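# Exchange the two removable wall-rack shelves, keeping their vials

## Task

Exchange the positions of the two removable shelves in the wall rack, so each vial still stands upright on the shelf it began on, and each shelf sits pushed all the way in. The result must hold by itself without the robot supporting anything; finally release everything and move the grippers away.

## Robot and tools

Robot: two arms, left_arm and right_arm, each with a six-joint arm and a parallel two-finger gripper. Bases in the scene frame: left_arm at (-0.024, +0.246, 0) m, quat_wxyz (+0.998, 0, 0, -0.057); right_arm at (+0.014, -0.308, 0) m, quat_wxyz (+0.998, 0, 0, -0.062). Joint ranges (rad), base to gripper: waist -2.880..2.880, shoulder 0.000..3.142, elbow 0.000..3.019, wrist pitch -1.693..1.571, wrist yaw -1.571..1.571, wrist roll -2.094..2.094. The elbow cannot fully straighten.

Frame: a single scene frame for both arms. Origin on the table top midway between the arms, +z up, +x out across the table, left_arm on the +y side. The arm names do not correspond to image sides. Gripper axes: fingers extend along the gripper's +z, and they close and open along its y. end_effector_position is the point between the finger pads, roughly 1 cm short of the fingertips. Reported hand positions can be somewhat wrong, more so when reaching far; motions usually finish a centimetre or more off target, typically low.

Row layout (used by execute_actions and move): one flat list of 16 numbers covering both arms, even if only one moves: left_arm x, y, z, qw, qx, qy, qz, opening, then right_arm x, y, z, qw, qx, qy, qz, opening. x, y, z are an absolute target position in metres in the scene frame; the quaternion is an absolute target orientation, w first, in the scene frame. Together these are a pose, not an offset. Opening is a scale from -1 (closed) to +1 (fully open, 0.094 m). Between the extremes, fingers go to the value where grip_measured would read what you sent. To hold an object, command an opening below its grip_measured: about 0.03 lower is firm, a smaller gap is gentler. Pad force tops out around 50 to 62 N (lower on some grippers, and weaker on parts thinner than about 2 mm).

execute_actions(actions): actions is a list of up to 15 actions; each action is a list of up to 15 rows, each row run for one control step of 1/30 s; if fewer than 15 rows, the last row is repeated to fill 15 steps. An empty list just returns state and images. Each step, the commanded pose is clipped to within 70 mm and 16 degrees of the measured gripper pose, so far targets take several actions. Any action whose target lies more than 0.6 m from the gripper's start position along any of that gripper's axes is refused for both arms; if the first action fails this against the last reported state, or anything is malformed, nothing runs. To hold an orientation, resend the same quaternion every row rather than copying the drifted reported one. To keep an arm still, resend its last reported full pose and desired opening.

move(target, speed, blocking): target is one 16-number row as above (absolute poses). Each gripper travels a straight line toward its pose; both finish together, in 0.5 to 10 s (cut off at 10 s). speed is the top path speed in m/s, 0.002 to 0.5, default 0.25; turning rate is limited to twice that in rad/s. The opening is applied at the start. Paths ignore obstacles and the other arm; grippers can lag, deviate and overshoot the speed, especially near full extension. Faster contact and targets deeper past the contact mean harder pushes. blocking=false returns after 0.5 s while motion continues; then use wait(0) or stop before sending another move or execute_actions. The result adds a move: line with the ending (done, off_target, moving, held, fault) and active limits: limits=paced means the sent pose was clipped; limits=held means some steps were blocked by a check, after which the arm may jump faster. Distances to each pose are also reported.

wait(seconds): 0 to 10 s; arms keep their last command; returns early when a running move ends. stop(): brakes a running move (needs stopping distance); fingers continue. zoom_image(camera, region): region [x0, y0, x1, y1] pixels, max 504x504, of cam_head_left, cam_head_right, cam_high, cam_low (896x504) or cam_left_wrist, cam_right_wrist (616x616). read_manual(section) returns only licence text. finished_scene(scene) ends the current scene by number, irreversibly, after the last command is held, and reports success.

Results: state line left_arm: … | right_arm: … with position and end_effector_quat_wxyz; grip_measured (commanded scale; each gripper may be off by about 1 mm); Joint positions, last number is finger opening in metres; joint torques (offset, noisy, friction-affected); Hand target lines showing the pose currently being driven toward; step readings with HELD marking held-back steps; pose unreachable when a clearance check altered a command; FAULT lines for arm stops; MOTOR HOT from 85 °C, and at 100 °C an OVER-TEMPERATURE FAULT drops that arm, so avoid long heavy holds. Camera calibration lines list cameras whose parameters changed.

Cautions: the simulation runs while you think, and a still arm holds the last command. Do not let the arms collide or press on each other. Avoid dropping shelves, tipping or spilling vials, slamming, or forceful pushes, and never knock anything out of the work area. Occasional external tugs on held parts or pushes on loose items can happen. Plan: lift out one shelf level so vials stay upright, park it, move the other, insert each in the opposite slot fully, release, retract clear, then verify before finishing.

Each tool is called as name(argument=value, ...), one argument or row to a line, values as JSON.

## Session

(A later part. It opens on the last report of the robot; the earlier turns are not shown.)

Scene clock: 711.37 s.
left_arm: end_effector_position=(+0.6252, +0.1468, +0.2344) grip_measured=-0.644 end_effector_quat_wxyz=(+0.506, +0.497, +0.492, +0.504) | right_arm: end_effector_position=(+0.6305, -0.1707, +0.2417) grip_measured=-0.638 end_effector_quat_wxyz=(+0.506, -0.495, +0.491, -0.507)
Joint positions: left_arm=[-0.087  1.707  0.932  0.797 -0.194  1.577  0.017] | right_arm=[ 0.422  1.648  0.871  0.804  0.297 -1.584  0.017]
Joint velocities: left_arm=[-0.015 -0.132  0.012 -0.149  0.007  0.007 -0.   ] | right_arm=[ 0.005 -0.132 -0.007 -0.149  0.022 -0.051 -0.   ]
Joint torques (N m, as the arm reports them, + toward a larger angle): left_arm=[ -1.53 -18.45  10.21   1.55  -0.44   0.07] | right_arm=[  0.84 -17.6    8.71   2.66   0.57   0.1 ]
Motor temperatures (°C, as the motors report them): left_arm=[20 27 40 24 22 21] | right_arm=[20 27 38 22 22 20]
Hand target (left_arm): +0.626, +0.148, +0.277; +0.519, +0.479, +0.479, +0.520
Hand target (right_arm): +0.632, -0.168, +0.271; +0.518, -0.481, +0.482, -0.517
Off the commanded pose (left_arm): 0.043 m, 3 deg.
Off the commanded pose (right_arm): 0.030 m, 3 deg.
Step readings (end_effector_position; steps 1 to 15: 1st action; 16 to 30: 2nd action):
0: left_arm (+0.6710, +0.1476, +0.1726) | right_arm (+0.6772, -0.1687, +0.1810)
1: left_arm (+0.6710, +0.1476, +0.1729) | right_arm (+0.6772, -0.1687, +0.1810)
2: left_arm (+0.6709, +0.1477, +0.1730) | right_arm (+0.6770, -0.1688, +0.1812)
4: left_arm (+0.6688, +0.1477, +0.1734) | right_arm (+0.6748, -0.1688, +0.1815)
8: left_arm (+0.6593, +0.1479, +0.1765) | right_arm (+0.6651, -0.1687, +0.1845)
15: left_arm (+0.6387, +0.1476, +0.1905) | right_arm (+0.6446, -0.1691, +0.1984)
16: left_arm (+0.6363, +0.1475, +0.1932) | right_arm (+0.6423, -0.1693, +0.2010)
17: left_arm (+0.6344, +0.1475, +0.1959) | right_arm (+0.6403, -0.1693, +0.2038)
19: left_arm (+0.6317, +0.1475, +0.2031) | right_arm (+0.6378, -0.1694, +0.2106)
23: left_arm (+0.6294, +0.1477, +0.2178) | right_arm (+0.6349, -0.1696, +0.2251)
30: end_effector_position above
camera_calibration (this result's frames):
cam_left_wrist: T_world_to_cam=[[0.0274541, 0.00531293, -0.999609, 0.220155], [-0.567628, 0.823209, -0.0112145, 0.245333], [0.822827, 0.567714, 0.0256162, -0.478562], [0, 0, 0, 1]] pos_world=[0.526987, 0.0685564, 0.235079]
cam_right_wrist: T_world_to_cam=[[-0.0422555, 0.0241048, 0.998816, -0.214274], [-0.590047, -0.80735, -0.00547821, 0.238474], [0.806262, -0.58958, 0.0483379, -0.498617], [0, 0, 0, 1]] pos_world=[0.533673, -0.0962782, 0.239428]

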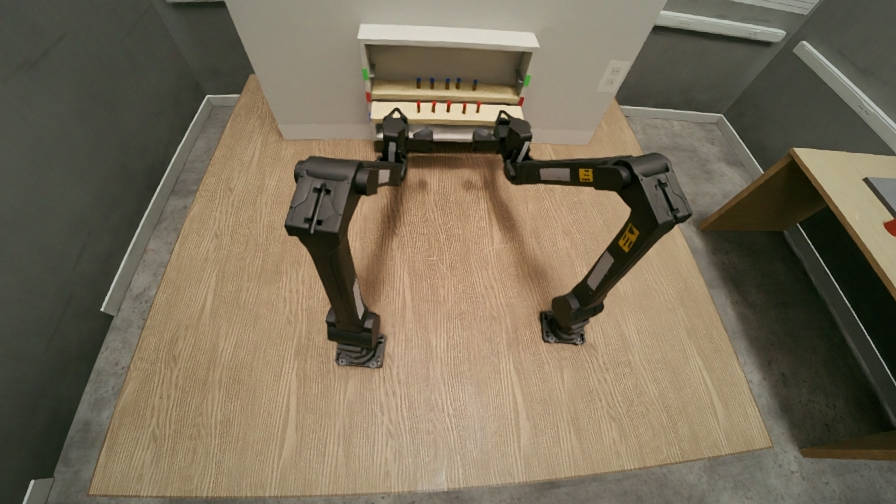

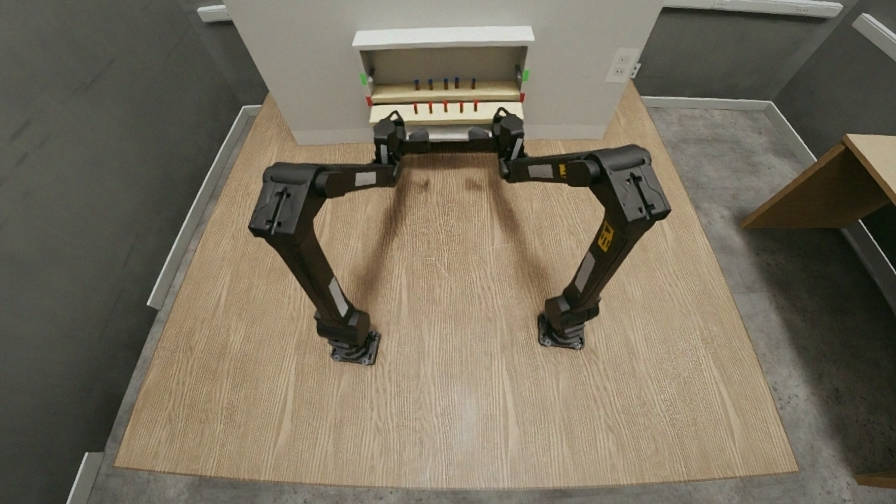

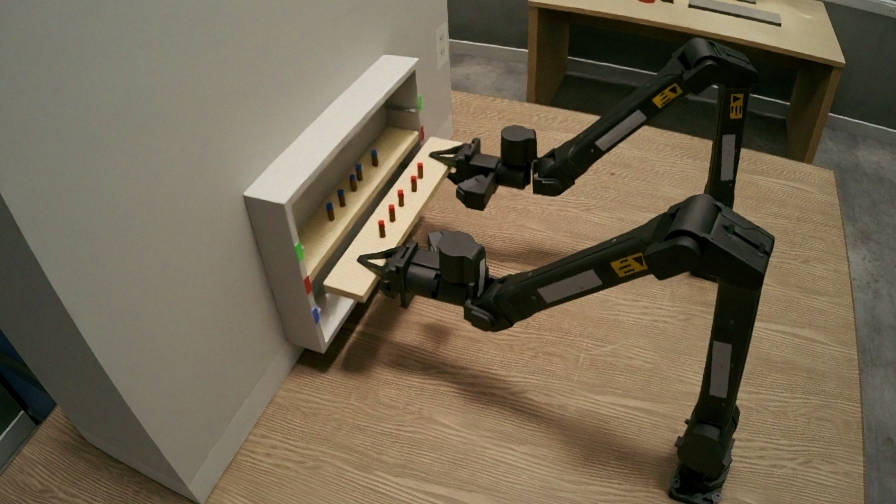

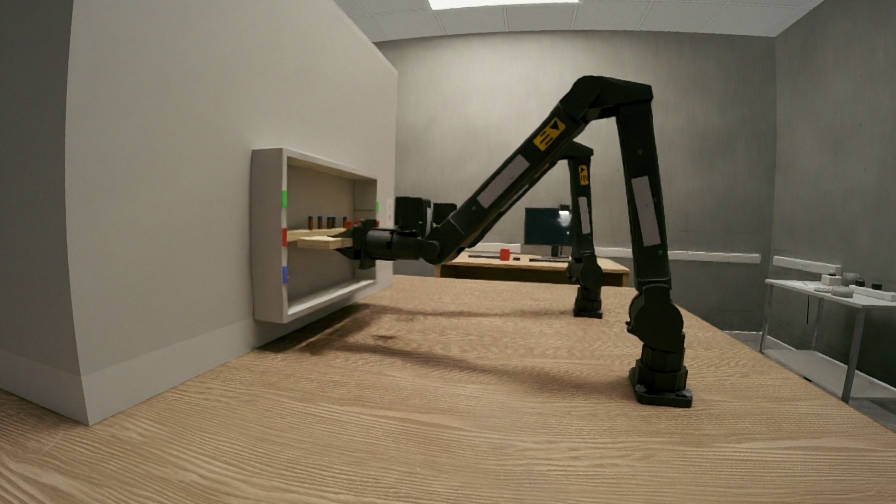

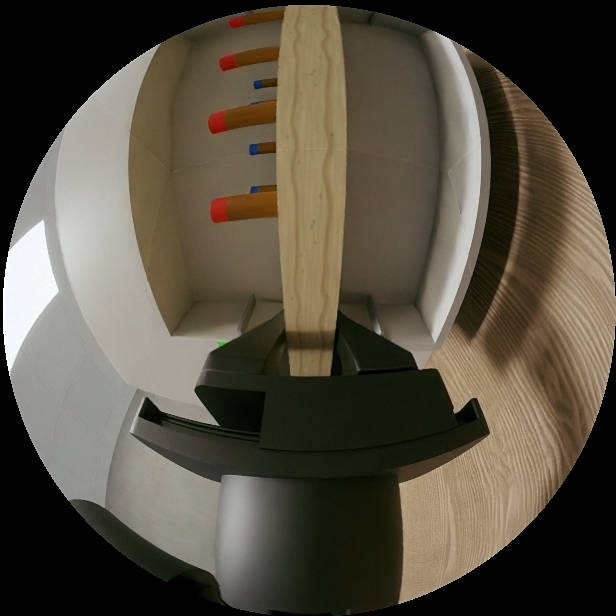

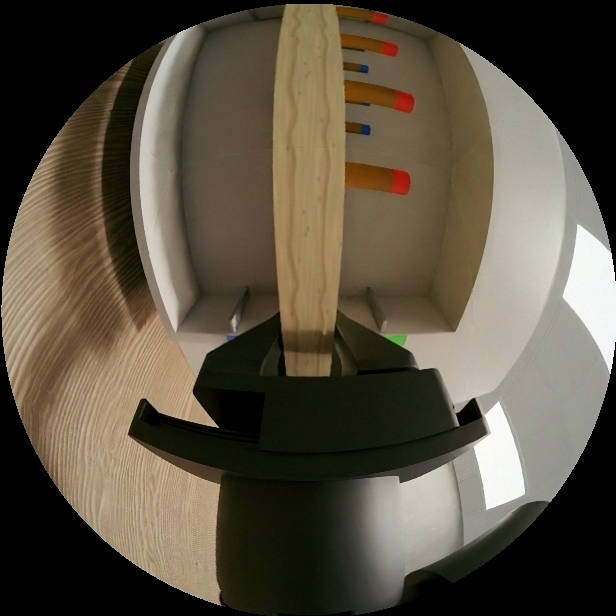

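execute_actions(
  actions=[
    [[0.627,0.1477,0.278,0.520,0.480,0.480,0.520,-0.69,0.6335,-0.1674,0.272,0.518,-0.482,0.482,-0.518,-0.69],[0.627,0.1477,0.280,0.520,0.480,0.480,0.520,-0.69,0.6335,-0.1674,0.274,0.518,-0.482,0.482,-0.518,-0.69],[0.627,0.1477,0.2825,0.520,0.480,0.480,0.520,-0.69,0.6335,-0.1674,0.2765,0.518,-0.482,0.482,-0.518,-0.69],[0.627,0.1477,0.2855,0.520,0.480,0.480,0.520,-0.69,0.6335,-0.1674,0.2795,0.518,-0.482,0.482,-0.518,-0.69],[0.6267,0.1477,0.2885,0.520,0.480,0.480,0.520,-0.69,0.6332,-0.1674,0.2825,0.518,-0.482,0.482,-0.518,-0.69],[0.6264,0.1477,0.2915,0.520,0.480,0.480,0.520,-0.69,0.6329,-0.1674,0.2855,0.518,-0.482,0.482,-0.518,-0.69],[0.6261,0.1477,0.2945,0.520,0.480,0.480,0.520,-0.69,0.6326,-0.1674,0.2885,0.518,-0.482,0.482,-0.518,-0.69],[0.6258,0.1477,0.2975,0.520,0.480,0.480,0.520,-0.69,0.6323,-0.1674,0.2915,0.518,-0.482,0.482,-0.518,-0.69],[0.6255,0.1477,0.3005,0.520,0.480,0.480,0.520,-0.69,0.632,-0.1674,0.2945,0.518,-0.482,0.482,-0.518,-0.69],[0.6252,0.1477,0.3035,0.520,0.480,0.480,0.520,-0.69,0.6317,-0.1674,0.2975,0.518,-0.482,0.482,-0.518,-0.69],[0.6249,0.1477,0.3065,0.520,0.480,0.480,0.520,-0.69,0.6314,-0.1674,0.3005,0.518,-0.482,0.482,-0.518,-0.69],[0.6246,0.1477,0.3095,0.520,0.480,0.480,0.520,-0.69,0.6311,-0.1674,0.3035,0.518,-0.482,0.482,-0.518,-0.69],[0.6243,0.1477,0.3125,0.520,0.480,0.480,0.520,-0.69,0.6308,-0.1674,0.3065,0.518,-0.482,0.482,-0.518,-0.69],[0.624,0.1477,0.3155,0.520,0.480,0.480,0.520,-0.69,0.6305,-0.1674,0.3095,0.518,-0.482,0.482,-0.518,-0.69],[0.6235,0.1477,0.3185,0.520,0.480,0.480,0.520,-0.69,0.630,-0.1674,0.3125,0.518,-0.482,0.482,-0.518,-0.69]],
    [[0.623,0.1477,0.3215,0.521,0.479,0.479,0.521,-0.69,0.6295,-0.1674,0.3155,0.519,-0.481,0.481,-0.519,-0.69],[0.6225,0.1477,0.3245,0.521,0.479,0.479,0.521,-0.69,0.629,-0.1674,0.3185,0.519,-0.481,0.481,-0.519,-0.69],[0.622,0.1477,0.3275,0.521,0.479,0.479,0.521,-0.69,0.6285,-0.1674,0.3215,0.519,-0.481,0.481,-0.519,-0.69],[0.6215,0.1477,0.3305,0.521,0.479,0.479,0.521,-0.69,0.628,-0.1674,0.3245,0.519,-0.481,0.481,-0.519,-0.69],[0.621,0.1477,0.3335,0.521,0.479,0.479,0.521,-0.69,0.6275,-0.1674,0.3275,0.519,-0.481,0.481,-0.519,-0.69],[0.6205,0.1477,0.3365,0.521,0.479,0.479,0.521,-0.69,0.627,-0.1674,0.3305,0.519,-0.481,0.481,-0.519,-0.69],[0.620,0.1477,0.3395,0.522,0.478,0.478,0.522,-0.69,0.6265,-0.1674,0.3335,0.520,-0.480,0.480,-0.520,-0.69],[0.6195,0.1477,0.3425,0.522,0.478,0.478,0.522,-0.69,0.626,-0.1674,0.3365,0.520,-0.480,0.480,-0.520,-0.69],[0.619,0.1477,0.345,0.522,0.478,0.478,0.522,-0.69,0.6255,-0.1674,0.339,0.520,-0.480,0.480,-0.520,-0.69],[0.6185,0.1477,0.3475,0.522,0.478,0.478,0.522,-0.69,0.625,-0.1674,0.3415,0.520,-0.480,0.480,-0.520,-0.69],[0.618,0.1477,0.350,0.522,0.478,0.478,0.522,-0.69,0.6245,-0.1674,0.344,0.520,-0.480,0.480,-0.520,-0.69],[0.618,0.1477,0.352,0.522,0.478,0.478,0.522,-0.69,0.6245,-0.1674,0.346,0.520,-0.480,0.480,-0.520,-0.69],[0.618,0.1477,0.354,0.522,0.478,0.478,0.522,-0.69,0.6245,-0.1674,0.348,0.520,-0.480,0.480,-0.520,-0.69],[0.618,0.1477,0.3555,0.522,0.478,0.478,0.522,-0.69,0.6245,-0.1674,0.3495,0.520,-0.480,0.480,-0.520,-0.69],[0.618,0.1477,0.3565,0.522,0.478,0.478,0.522,-0.69,0.6245,-0.1674,0.3505,0.520,-0.480,0.480,-0.520,-0.69]],
  ],
)

Scene clock: 750.53 s.
left_arm: end_effector_position=(+0.6049, +0.1450, +0.2814) grip_measured=-0.644 end_effector_quat_wxyz=(+0.495, +0.512, +0.501, +0.492) | right_arm: end_effector_position=(+0.6090, -0.1731, +0.2893) grip_measured=-0.638 end_effector_quat_wxyz=(+0.493, -0.509, +0.500, -0.498)
Joint positions: left_arm=[-0.097  1.553  0.932  0.594 -0.197  1.573  0.017] | right_arm=[ 0.432  1.486  0.873  0.594  0.306 -1.579  0.017]
Joint velocities: left_arm=[-0.005 -0.112 -0.022 -0.12  -0.066  0.007  0.   ] | right_arm=[ 0.005 -0.112  0.061 -0.134 -0.051  0.022 -0.   ]
Joint torques (N m, as the arm reports them, + toward a larger angle): left_arm=[ -1.42 -17.04  15.59   1.71  -0.54   0.18] | right_arm=[  0.92 -16.16  13.33   2.72   0.47   0.01]
Motor temperatures (°C, as the motors report them): left_arm=[20 26 42 23 22 21] | right_arm=[20 26 40 22 22 20]
Hand target (left_arm): +0.611, +0.149, +0.356; +0.521, +0.477, +0.477, +0.522
Hand target (right_arm): +0.618, -0.169, +0.350; +0.520, -0.479, +0.480, -0.519
Off the commanded pose (left_arm): 0.076 m, 7 deg.
Off the commanded pose (right_arm): 0.063 m, 6 deg.
Step readings (end_effector_position; steps 1 to 15: 1st action; 16 to 30: 2nd action):
0: left_arm (+0.6245, +0.1466, +0.2364) | right_arm (+0.6297, -0.1708, +0.2439)
1: left_arm (+0.6245, +0.1466, +0.2362) | right_arm (+0.6297, -0.1708, +0.2437)
2: left_arm (+0.6245, +0.1466, +0.2357) | right_arm (+0.6297, -0.1708, +0.2433)
4: left_arm (+0.6244, +0.1467, +0.2342) | right_arm (+0.6296, -0.1708, +0.2419)
8: left_arm (+0.6231, +0.1464, +0.2345) | right_arm (+0.6280, -0.1710, +0.2430)
15: left_arm (+0.6169, +0.1457, +0.2544) | right_arm (+0.6213, -0.1721, +0.2628)
16: left_arm (+0.6158, +0.1458, +0.2577) | right_arm (+0.6202, -0.1721, +0.2657)
17: left_arm (+0.6149, +0.1458, +0.2605) | right_arm (+0.6192, -0.1723, +0.2686)
19: left_arm (+0.6131, +0.1457, +0.2655) | right_arm (+0.6172, -0.1723, +0.2734)
23: left_arm (+0.6099, +0.1455, +0.2721) | right_arm (+0.6138, -0.1727, +0.2798)
30: end_effector_position above
camera_calibration (this result's frames):
cam_left_wrist: T_world_to_cam=[[-0.0199527, 0.0110003, -0.99974, 0.295626], [-0.562071, 0.826839, 0.0203156, 0.222958], [0.826848, 0.562331, -0.0103147, -0.453597], [0, 0, 0, 1]] pos_world=[0.506273, 0.0674693, 0.286341]
cam_right_wrist: T_world_to_cam=[[0.00251119, 0.0331328, 0.999448, -0.288499], [-0.589522, -0.807259, 0.0282427, 0.214081], [0.807749, -0.589267, 0.0175053, -0.476923], [0, 0, 0, 1]] pos_world=[0.512164, -0.0986574, 0.290642]

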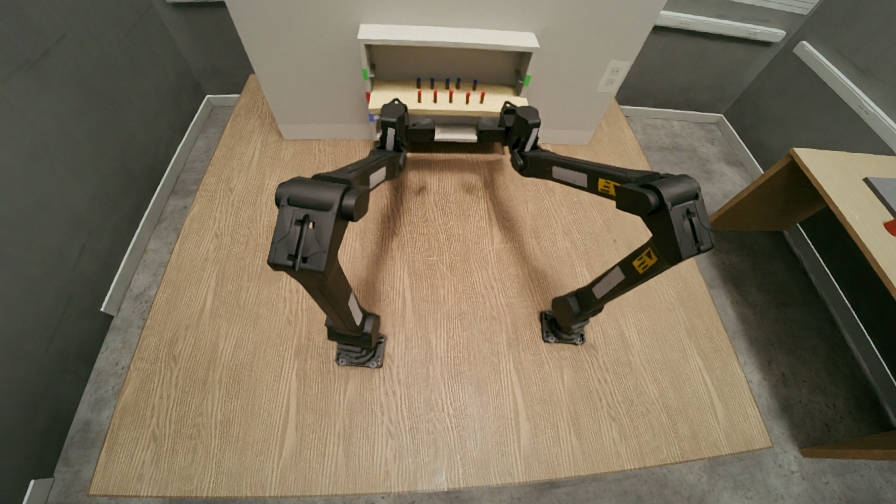

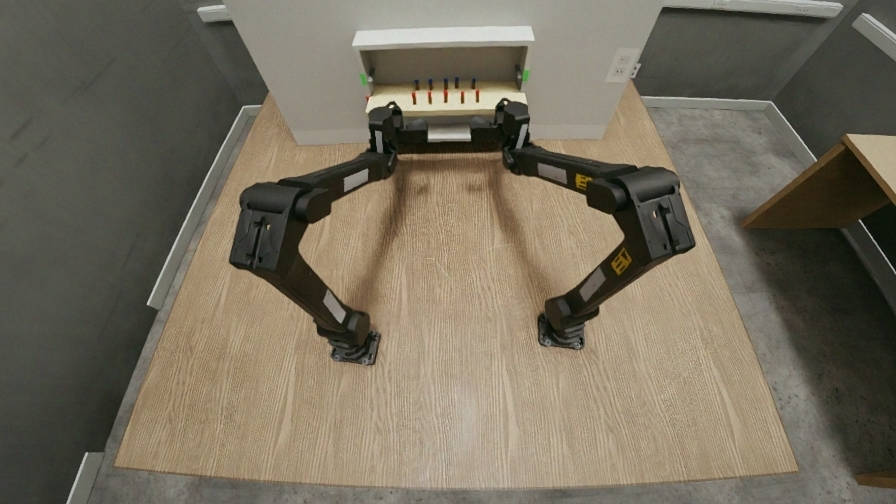

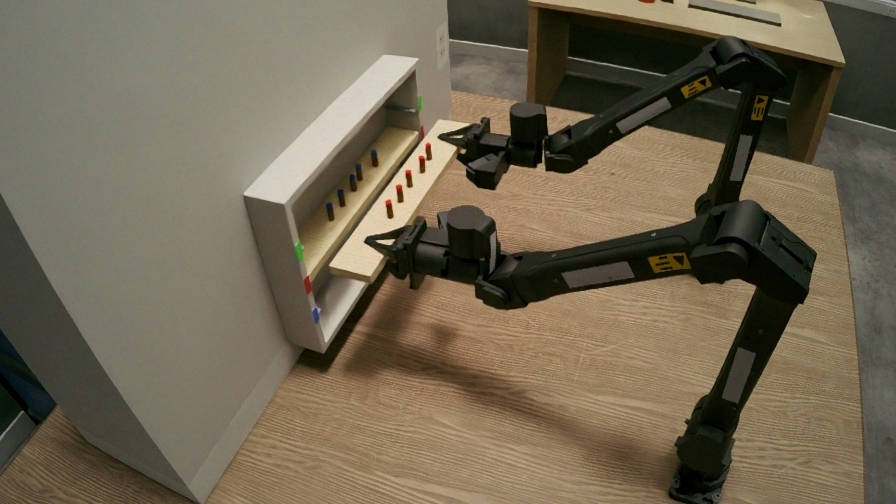

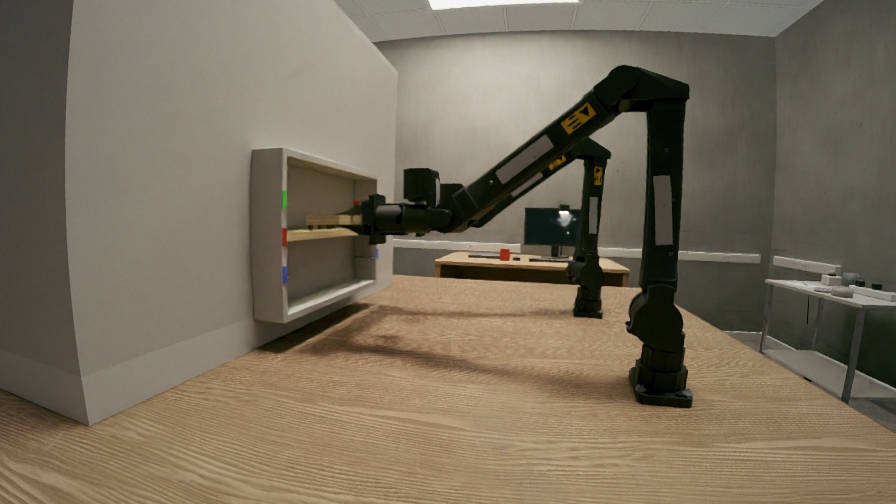

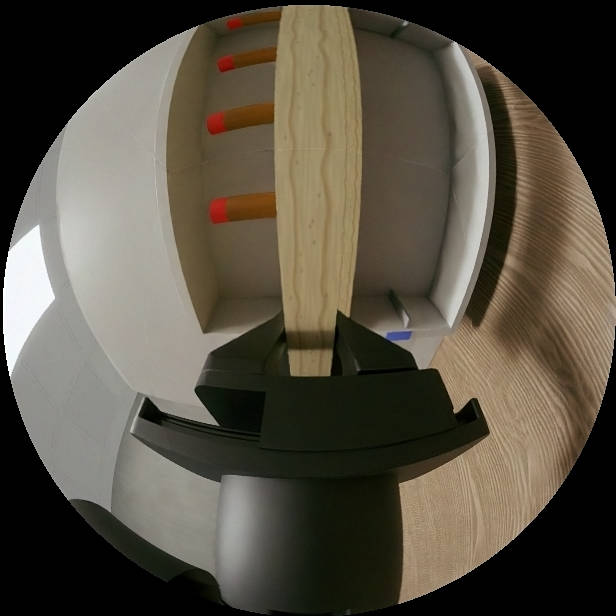

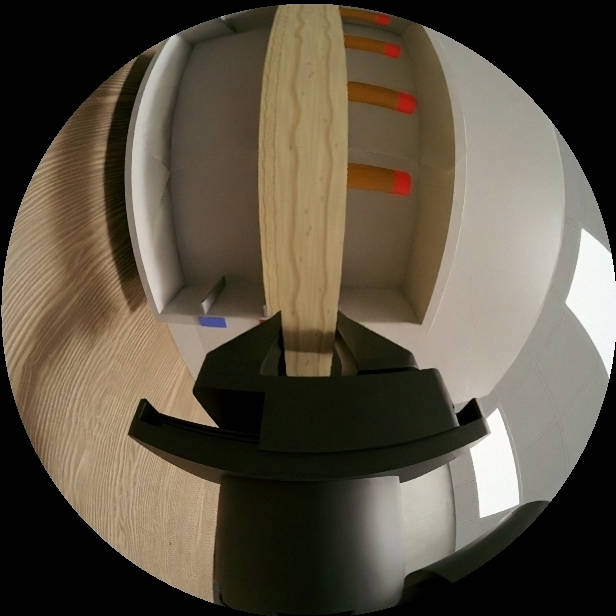

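execute_actions(
  actions=[
    [[0.6185,0.1478,0.357,0.522,0.478,0.478,0.522,-0.69,0.625,-0.1675,0.3515,0.520,-0.480,0.480,-0.520,-0.69],[0.6195,0.148,0.358,0.5225,0.4775,0.4775,0.5225,-0.69,0.626,-0.1675,0.353,0.5205,-0.4795,0.4795,-0.5205,-0.69],[0.6207,0.1482,0.3595,0.523,0.477,0.477,0.523,-0.69,0.627,-0.1675,0.355,0.521,-0.479,0.479,-0.521,-0.69],[0.622,0.1484,0.3615,0.5235,0.4765,0.4765,0.5235,-0.69,0.6282,-0.1675,0.3572,0.5215,-0.4785,0.4785,-0.5215,-0.69],[0.6233,0.1486,0.3635,0.524,0.476,0.476,0.524,-0.69,0.6294,-0.1675,0.3595,0.522,-0.478,0.478,-0.522,-0.69],[0.6246,0.1488,0.3655,0.5245,0.4755,0.4755,0.5245,-0.69,0.6306,-0.1675,0.3618,0.5225,-0.4775,0.4775,-0.5225,-0.69],[0.6259,0.149,0.3675,0.525,0.475,0.475,0.525,-0.69,0.6318,-0.1675,0.3641,0.523,-0.477,0.477,-0.523,-0.69],[0.6272,0.1492,0.3695,0.5255,0.4745,0.4745,0.5255,-0.69,0.633,-0.1675,0.3664,0.5235,-0.4765,0.4765,-0.5235,-0.69],[0.6285,0.1494,0.3715,0.526,0.474,0.474,0.526,-0.69,0.6342,-0.1675,0.3687,0.524,-0.476,0.476,-0.524,-0.69],[0.6298,0.1496,0.3735,0.526,0.474,0.474,0.526,-0.69,0.6354,-0.1675,0.371,0.5245,-0.4755,0.4755,-0.5245,-0.69],[0.6311,0.1498,0.3755,0.526,0.474,0.474,0.526,-0.69,0.6366,-0.1675,0.3733,0.525,-0.475,0.475,-0.525,-0.69],[0.6324,0.150,0.3775,0.526,0.474,0.474,0.526,-0.69,0.6378,-0.1675,0.3755,0.525,-0.475,0.475,-0.525,-0.69],[0.6337,0.150,0.3795,0.526,0.474,0.474,0.526,-0.69,0.639,-0.1675,0.3777,0.525,-0.475,0.475,-0.525,-0.69],[0.635,0.150,0.3815,0.526,0.474,0.474,0.526,-0.69,0.6402,-0.1675,0.3799,0.525,-0.475,0.475,-0.525,-0.69],[0.6363,0.150,0.3835,0.526,0.474,0.474,0.526,-0.69,0.6414,-0.1675,0.3821,0.525,-0.475,0.475,-0.525,-0.69]],
    [[0.6375,0.150,0.3855,0.526,0.474,0.474,0.526,-0.69,0.6426,-0.1675,0.3843,0.525,-0.475,0.475,-0.525,-0.69],[0.6387,0.150,0.3875,0.526,0.474,0.474,0.526,-0.69,0.6438,-0.1675,0.3865,0.525,-0.475,0.475,-0.525,-0.69],[0.6399,0.150,0.3895,0.526,0.474,0.474,0.526,-0.69,0.645,-0.1675,0.3887,0.525,-0.475,0.475,-0.525,-0.69],[0.6411,0.150,0.3915,0.526,0.474,0.474,0.526,-0.69,0.6462,-0.1675,0.3909,0.525,-0.475,0.475,-0.525,-0.69],[0.6422,0.150,0.3935,0.526,0.474,0.474,0.526,-0.69,0.6473,-0.1675,0.393,0.525,-0.475,0.475,-0.525,-0.69],[0.6433,0.150,0.3955,0.526,0.474,0.474,0.526,-0.69,0.6484,-0.1675,0.395,0.525,-0.475,0.475,-0.525,-0.69],[0.6444,0.150,0.3975,0.526,0.474,0.474,0.526,-0.69,0.6495,-0.1675,0.397,0.525,-0.475,0.475,-0.525,-0.69],[0.6455,0.150,0.3995,0.526,0.474,0.474,0.526,-0.69,0.6506,-0.1675,0.399,0.525,-0.475,0.475,-0.525,-0.69],[0.6465,0.150,0.401,0.526,0.474,0.474,0.526,-0.69,0.6516,-0.1675,0.4005,0.525,-0.475,0.475,-0.525,-0.69],[0.6475,0.150,0.4025,0.526,0.474,0.474,0.526,-0.69,0.6526,-0.1675,0.402,0.525,-0.475,0.475,-0.525,-0.69],[0.6482,0.150,0.4035,0.526,0.474,0.474,0.526,-0.69,0.6533,-0.1675,0.403,0.525,-0.475,0.475,-0.525,-0.69],[0.6487,0.150,0.404,0.526,0.474,0.474,0.526,-0.69,0.6538,-0.1675,0.4035,0.525,-0.475,0.475,-0.525,-0.69]],
  ],
)

Scene clock: 795.50 s.
left_arm: end_effector_position=(+0.6333, +0.1488, +0.3417) grip_measured=-0.644 end_effector_quat_wxyz=(+0.502, +0.499, +0.496, +0.502) | right_arm: end_effector_position=(+0.6373, -0.1689, +0.3495) grip_measured=-0.638 end_effector_quat_wxyz=(+0.501, -0.499, +0.495, -0.505)
Joint positions: left_arm=[-0.081  1.544  1.079  0.474 -0.192  1.575  0.017] | right_arm=[ 0.423  1.48   1.026  0.467  0.299 -1.582  0.017]
Joint velocities: left_arm=[-0.005 -0.005  0.051 -0.017  0.007  0.022 -0.   ] | right_arm=[-0.015 -0.015  0.071 -0.007 -0.007 -0.007 -0.001]
Joint torques (N m, as the arm reports them, + toward a larger angle): left_arm=[ -0.92 -15.71  16.84   1.64  -0.05   0.13] | right_arm=[  0.21 -15.96  14.15   2.67  -0.14   0.04]
Motor temperatures (°C, as the motors report them): left_arm=[20 26 48 23 22 21] | right_arm=[20 26 48 22 22 20]
Hand target (left_arm): +0.642, +0.151, +0.404; +0.525, +0.473, +0.473, +0.526
Hand target (right_arm): +0.647, -0.169, +0.403; +0.524, -0.474, +0.475, -0.524
Off the commanded pose (left_arm): 0.064 m, 5 deg.
Off the commanded pose (right_arm): 0.056 m, 5 deg.
Step readings (end_effector_position; steps 1 to 15: 1st action; 16 to 30: 2nd action):
0: left_arm (+0.6034, +0.1457, +0.2851) | right_arm (+0.6088, -0.1724, +0.2933)
1: left_arm (+0.6034, +0.1457, +0.2850) | right_arm (+0.6088, -0.1724, +0.2931)
2: left_arm (+0.6035, +0.1457, +0.2849) | right_arm (+0.6089, -0.1724, +0.2931)
4: left_arm (+0.6040, +0.1457, +0.2855) | right_arm (+0.6093, -0.1723, +0.2934)
8: left_arm (+0.6066, +0.1463, +0.2909) | right_arm (+0.6123, -0.1713, +0.2991)
15: left_arm (+0.6159, +0.1488, +0.3079) | right_arm (+0.6208, -0.1686, +0.3166)
16: left_arm (+0.6174, +0.1490, +0.3105) | right_arm (+0.6222, -0.1684, +0.3191)
17: left_arm (+0.6188, +0.1493, +0.3128) | right_arm (+0.6235, -0.1683, +0.3214)
19: left_arm (+0.6218, +0.1495, +0.3177) | right_arm (+0.6262, -0.1681, +0.3266)
23: left_arm (+0.6271, +0.1489, +0.3277) | right_arm (+0.6313, -0.1685, +0.3360)
30: end_effector_position above
camera_calibration (this result's frames):
cam_left_wrist: T_world_to_cam=[[0.0147146, 0.00568684, -0.999876, 0.335266], [-0.570832, 0.821059, -0.0037308, 0.249213], [0.820935, 0.570816, 0.0153278, -0.484918], [0, 0, 0, 1]] pos_world=[0.535412, 0.0702738, 0.343587]
cam_right_wrist: T_world_to_cam=[[-0.0283414, 0.0264971, 0.999247, -0.330281], [-0.591869, -0.806021, 0.00458624, 0.242479], [0.805536, -0.591293, 0.0385266, -0.504596], [0, 0, 0, 1]] pos_world=[0.540625, -0.0941697, 0.34836]

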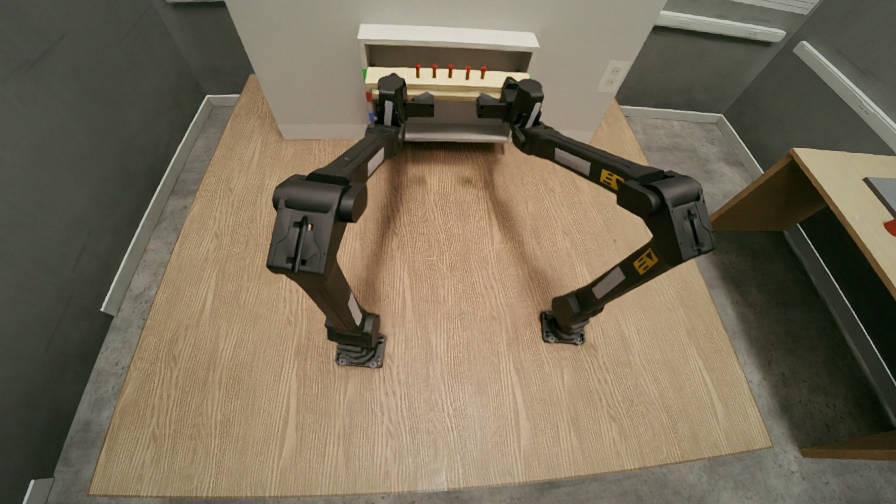

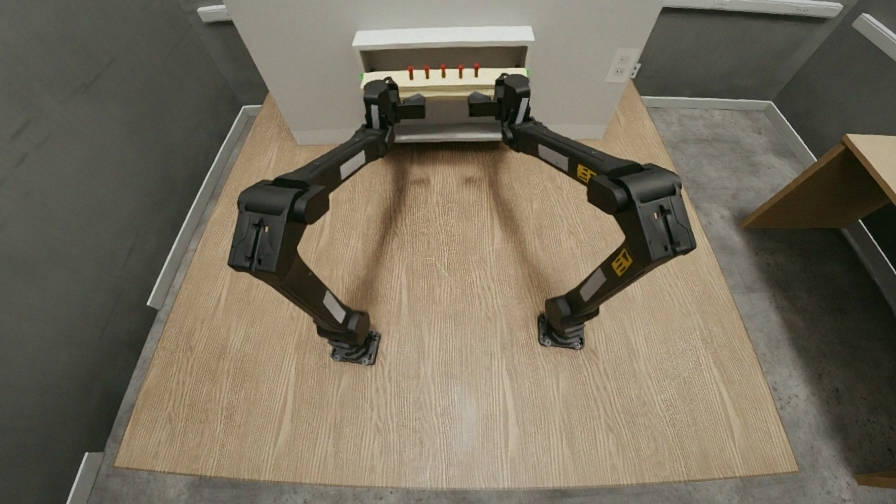

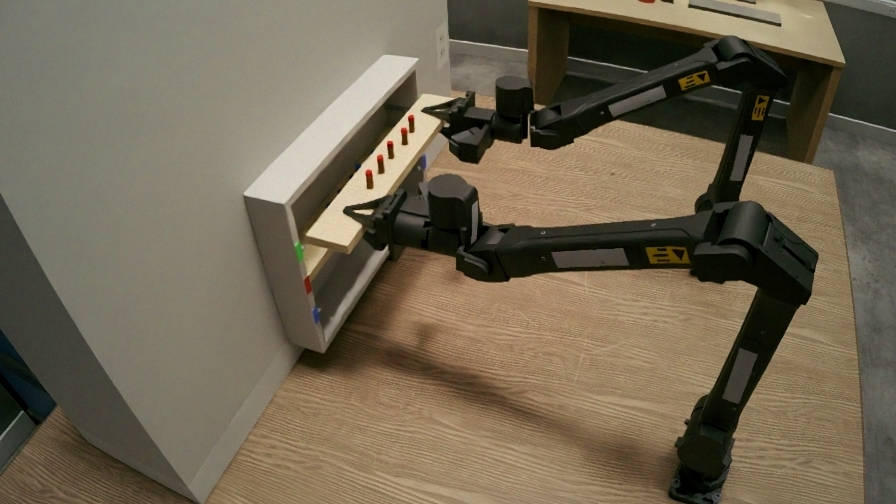

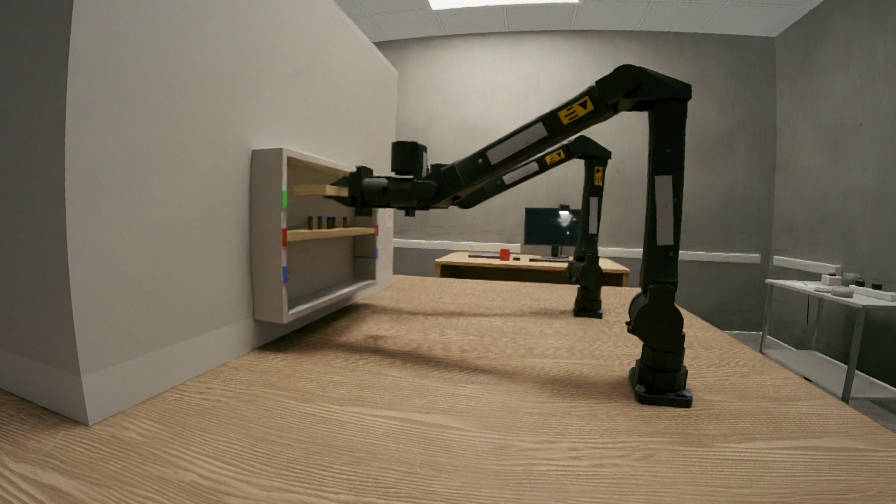

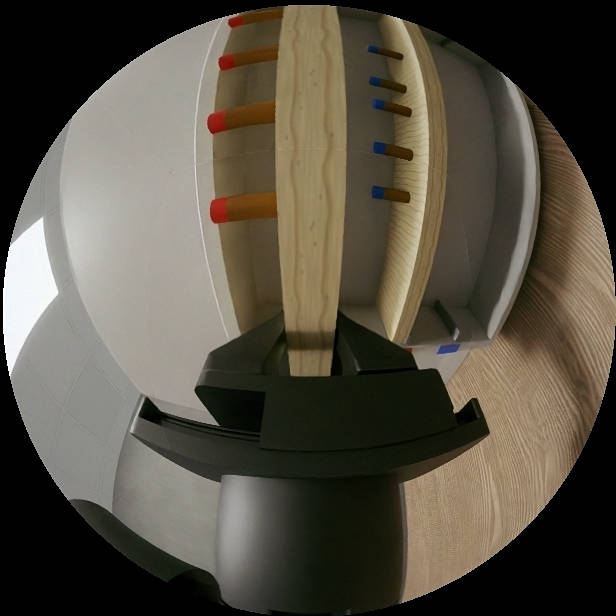

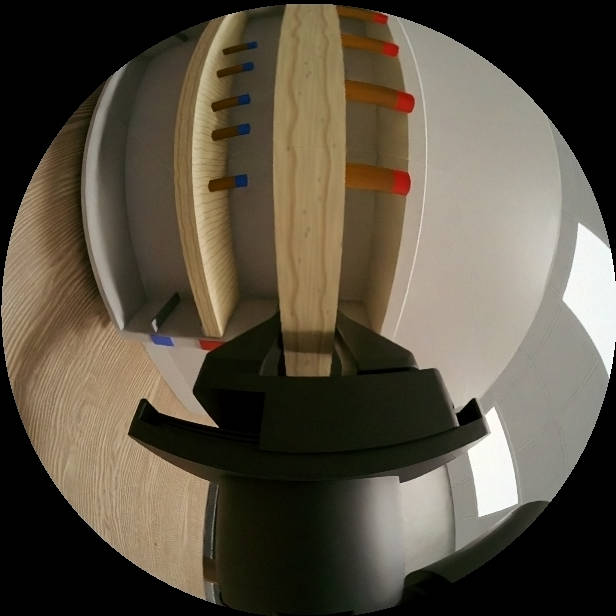

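execute_actions(
  actions=[
    [[0.650,0.150,0.402,0.5255,0.4745,0.4745,0.5255,-0.69,0.6555,-0.168,0.403,0.5245,-0.4755,0.4755,-0.5245,-0.69],[0.652,0.150,0.400,0.525,0.475,0.475,0.525,-0.69,0.6577,-0.1685,0.4025,0.524,-0.476,0.476,-0.524,-0.69],[0.654,0.150,0.398,0.524,0.476,0.476,0.524,-0.69,0.660,-0.169,0.402,0.5235,-0.4765,0.4765,-0.5235,-0.69],[0.656,0.1497,0.396,0.5235,0.4765,0.4765,0.5235,-0.69,0.6622,-0.1695,0.401,0.523,-0.477,0.477,-0.523,-0.69],[0.658,0.1495,0.394,0.523,0.477,0.477,0.523,-0.69,0.6645,-0.170,0.400,0.5225,-0.4775,0.4775,-0.5225,-0.69],[0.660,0.1495,0.393,0.522,0.478,0.478,0.522,-0.69,0.6665,-0.1705,0.3995,0.522,-0.478,0.478,-0.522,-0.69],[0.662,0.1495,0.393,0.522,0.478,0.478,0.522,-0.69,0.6685,-0.1705,0.3995,0.522,-0.478,0.478,-0.522,-0.69],[0.664,0.1495,0.393,0.522,0.478,0.478,0.522,-0.69,0.6705,-0.1705,0.3995,0.522,-0.478,0.478,-0.522,-0.69],[0.666,0.1495,0.393,0.522,0.478,0.478,0.522,-0.69,0.6725,-0.1705,0.3995,0.522,-0.478,0.478,-0.522,-0.69],[0.668,0.1495,0.393,0.522,0.478,0.478,0.522,-0.69,0.6745,-0.1705,0.3995,0.522,-0.478,0.478,-0.522,-0.69],[0.670,0.1495,0.393,0.522,0.478,0.478,0.522,-0.69,0.6765,-0.1705,0.3995,0.522,-0.478,0.478,-0.522,-0.69],[0.672,0.1495,0.393,0.522,0.478,0.478,0.522,-0.69,0.6785,-0.1705,0.3995,0.522,-0.478,0.478,-0.522,-0.69],[0.674,0.1495,0.393,0.522,0.478,0.478,0.522,-0.69,0.6805,-0.1705,0.3995,0.522,-0.478,0.478,-0.522,-0.69],[0.676,0.1495,0.393,0.522,0.478,0.478,0.522,-0.69,0.6825,-0.1705,0.3995,0.522,-0.478,0.478,-0.522,-0.69],[0.678,0.1495,0.393,0.522,0.478,0.478,0.522,-0.69,0.6845,-0.1705,0.3995,0.522,-0.478,0.478,-0.522,-0.69]],
    [[0.680,0.1495,0.393,0.522,0.478,0.478,0.522,-0.69,0.6865,-0.1705,0.3995,0.522,-0.478,0.478,-0.522,-0.69],[0.682,0.1495,0.393,0.522,0.478,0.478,0.522,-0.69,0.6885,-0.1705,0.3995,0.522,-0.478,0.478,-0.522,-0.69],[0.6845,0.1495,0.393,0.522,0.478,0.478,0.522,-0.69,0.691,-0.1705,0.3995,0.522,-0.478,0.478,-0.522,-0.69],[0.687,0.1495,0.393,0.522,0.478,0.478,0.522,-0.69,0.6935,-0.1705,0.3995,0.522,-0.478,0.478,-0.522,-0.69],[0.6895,0.1495,0.393,0.522,0.478,0.478,0.522,-0.69,0.696,-0.1705,0.3995,0.522,-0.478,0.478,-0.522,-0.69],[0.692,0.1495,0.393,0.522,0.478,0.478,0.522,-0.69,0.6985,-0.1705,0.3995,0.522,-0.478,0.478,-0.522,-0.69],[0.6945,0.1495,0.393,0.522,0.478,0.478,0.522,-0.69,0.701,-0.1705,0.3995,0.522,-0.478,0.478,-0.522,-0.69],[0.697,0.1495,0.393,0.522,0.478,0.478,0.522,-0.69,0.7035,-0.1705,0.3995,0.522,-0.478,0.478,-0.522,-0.69],[0.6995,0.1495,0.393,0.522,0.478,0.478,0.522,-0.69,0.706,-0.1705,0.3995,0.522,-0.478,0.478,-0.522,-0.69],[0.702,0.1495,0.393,0.522,0.478,0.478,0.522,-0.69,0.7085,-0.1705,0.3995,0.522,-0.478,0.478,-0.522,-0.69],[0.704,0.1495,0.393,0.522,0.478,0.478,0.522,-0.69,0.7105,-0.1705,0.3995,0.522,-0.478,0.478,-0.522,-0.69],[0.706,0.1495,0.393,0.522,0.478,0.478,0.522,-0.69,0.7125,-0.1705,0.3995,0.522,-0.478,0.478,-0.522,-0.69],[0.7075,0.1495,0.393,0.522,0.478,0.478,0.522,-0.69,0.714,-0.1705,0.3995,0.522,-0.478,0.478,-0.522,-0.69],[0.709,0.1495,0.393,0.522,0.478,0.478,0.522,-0.69,0.7155,-0.1705,0.3995,0.522,-0.478,0.478,-0.522,-0.69],[0.710,0.1495,0.393,0.522,0.478,0.478,0.522,-0.69,0.7165,-0.1705,0.3995,0.522,-0.478,0.478,-0.522,-0.69]],
  ],
)

Scene clock: 830.13 s.
left_arm: end_effector_position=(+0.6878, +0.1490, +0.3406) grip_measured=-0.644 end_effector_quat_wxyz=(+0.500, +0.500, +0.498, +0.502) | right_arm: end_effector_position=(+0.6948, -0.1677, +0.3485) grip_measured=-0.638 end_effector_quat_wxyz=(+0.501, -0.503, +0.494, -0.502)
Joint positions: left_arm=[-0.063  1.673  1.239  0.439 -0.176  1.575  0.017] | right_arm=[ 0.39   1.614  1.186  0.434  0.259 -1.582  0.017]
Joint velocities: left_arm=[ 0.005  0.112  0.139 -0.046  0.022  0.007 -0.001] | right_arm=[-0.024  0.122  0.125 -0.012 -0.007  0.022 -0.001]
Joint torques (N m, as the arm reports them, + toward a larger angle): left_arm=[ -1.09 -16.16  17.12   1.72   0.05   0.11] | right_arm=[ -1.12 -17.19  14.55   2.69   0.     0.05]
Motor temperatures (°C, as the motors report them): left_arm=[20 26 51 23 21 21] | right_arm=[20 26 51 22 22 20]
Hand target (left_arm): +0.703, +0.150, +0.393; +0.521, +0.477, +0.477, +0.522
Hand target (right_arm): +0.709, -0.172, +0.399; +0.521, -0.477, +0.478, -0.522
Off the commanded pose (left_arm): 0.057 m, 5 deg.
Off the commanded pose (right_arm): 0.055 m, 5 deg.
Step readings (end_effector_position; steps 1 to 15: 1st action; 16 to 30: 2nd action):
0: left_arm (+0.6337, +0.1490, +0.3423) | right_arm (+0.6377, -0.1687, +0.3502)
1: left_arm (+0.6337, +0.1490, +0.3423) | right_arm (+0.6377, -0.1686, +0.3501)
2: left_arm (+0.6337, +0.1488, +0.3423) | right_arm (+0.6379, -0.1688, +0.3504)
4: left_arm (+0.6339, +0.1489, +0.3422) | right_arm (+0.6394, -0.1688, +0.3503)
8: left_arm (+0.6388, +0.1492, +0.3434) | right_arm (+0.6463, -0.1681, +0.3511)
15: left_arm (+0.6542, +0.1493, +0.3413) | right_arm (+0.6613, -0.1681, +0.3494)
16: left_arm (+0.6562, +0.1491, +0.3408) | right_arm (+0.6634, -0.1681, +0.3490)
17: left_arm (+0.6582, +0.1491, +0.3404) | right_arm (+0.6653, -0.1682, +0.3486)
19: left_arm (+0.6622, +0.1492, +0.3397) | right_arm (+0.6693, -0.1680, +0.3477)
23: left_arm (+0.6715, +0.1492, +0.3397) | right_arm (+0.6786, -0.1679, +0.3478)
30: end_effector_position above
camera_calibration (this result's frames):
cam_left_wrist: T_world_to_cam=[[0.0109697, 0.00691326, -0.999916, 0.33583], [-0.573033, 0.819532, -0.000620421, 0.280891], [0.819459, 0.572991, 0.0129516, -0.528259], [0, 0, 0, 1]] pos_world=[0.590162, 0.0701665, 0.342817]
cam_right_wrist: T_world_to_cam=[[-0.0209751, 0.0289143, 0.999362, -0.33247], [-0.585644, -0.810492, 0.011158, 0.270098], [0.810297, -0.585036, 0.0339336, -0.550847], [0, 0, 0, 1]] pos_world=[0.597558, -0.0937401, 0.347937]

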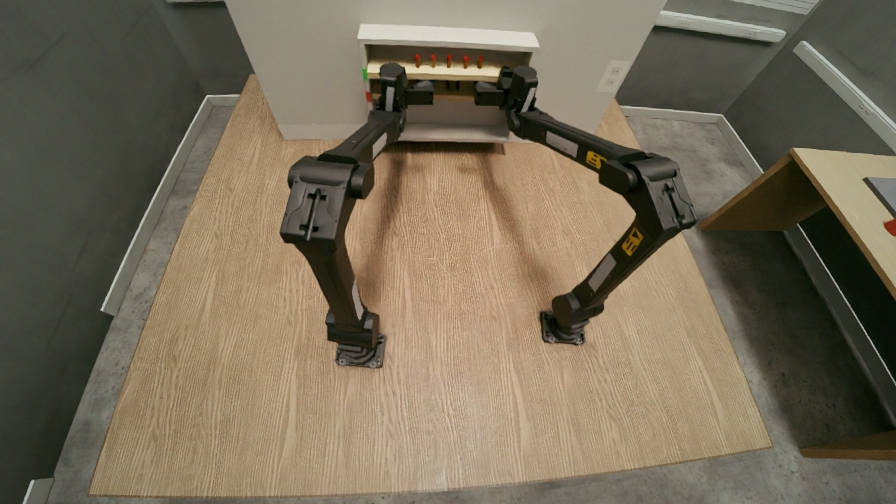

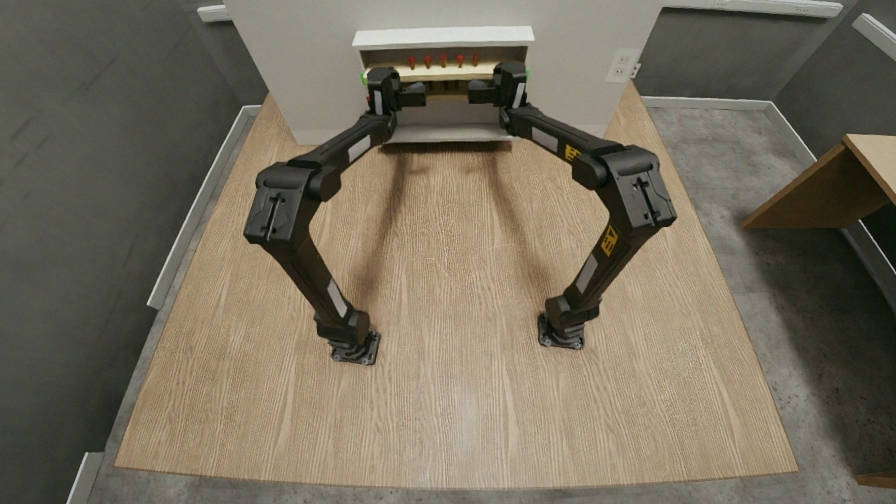

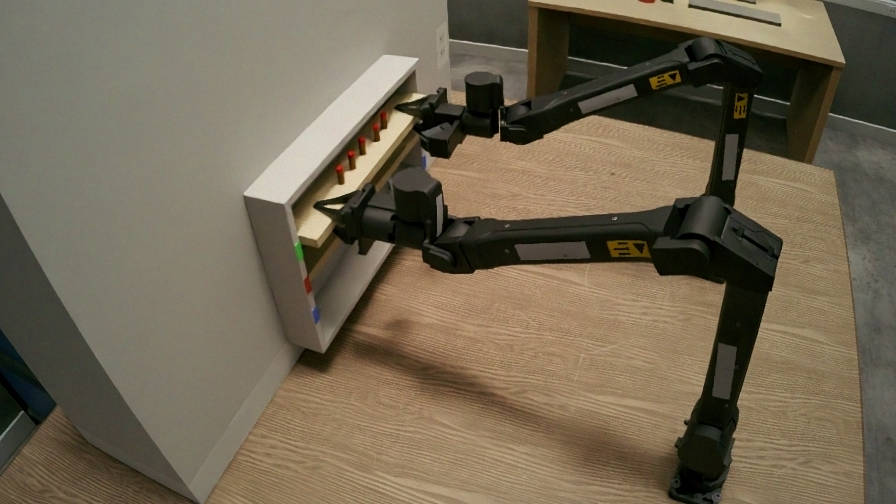

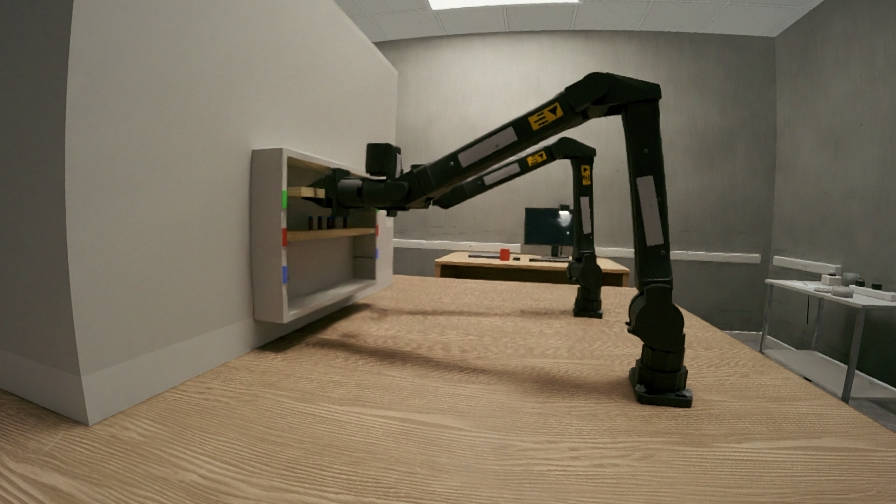

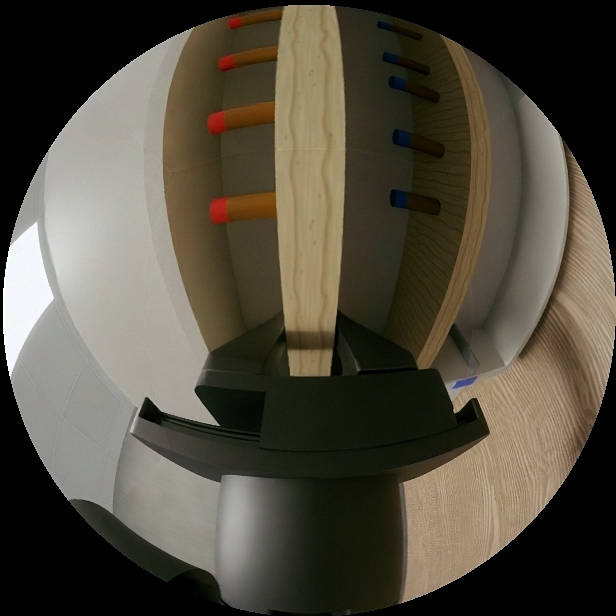

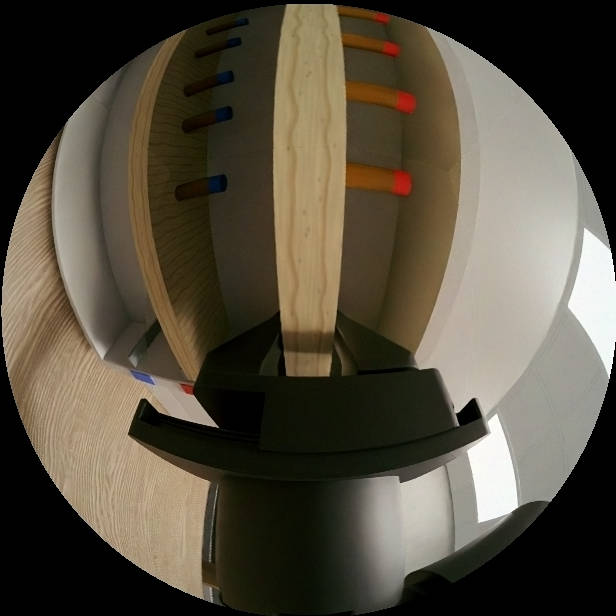

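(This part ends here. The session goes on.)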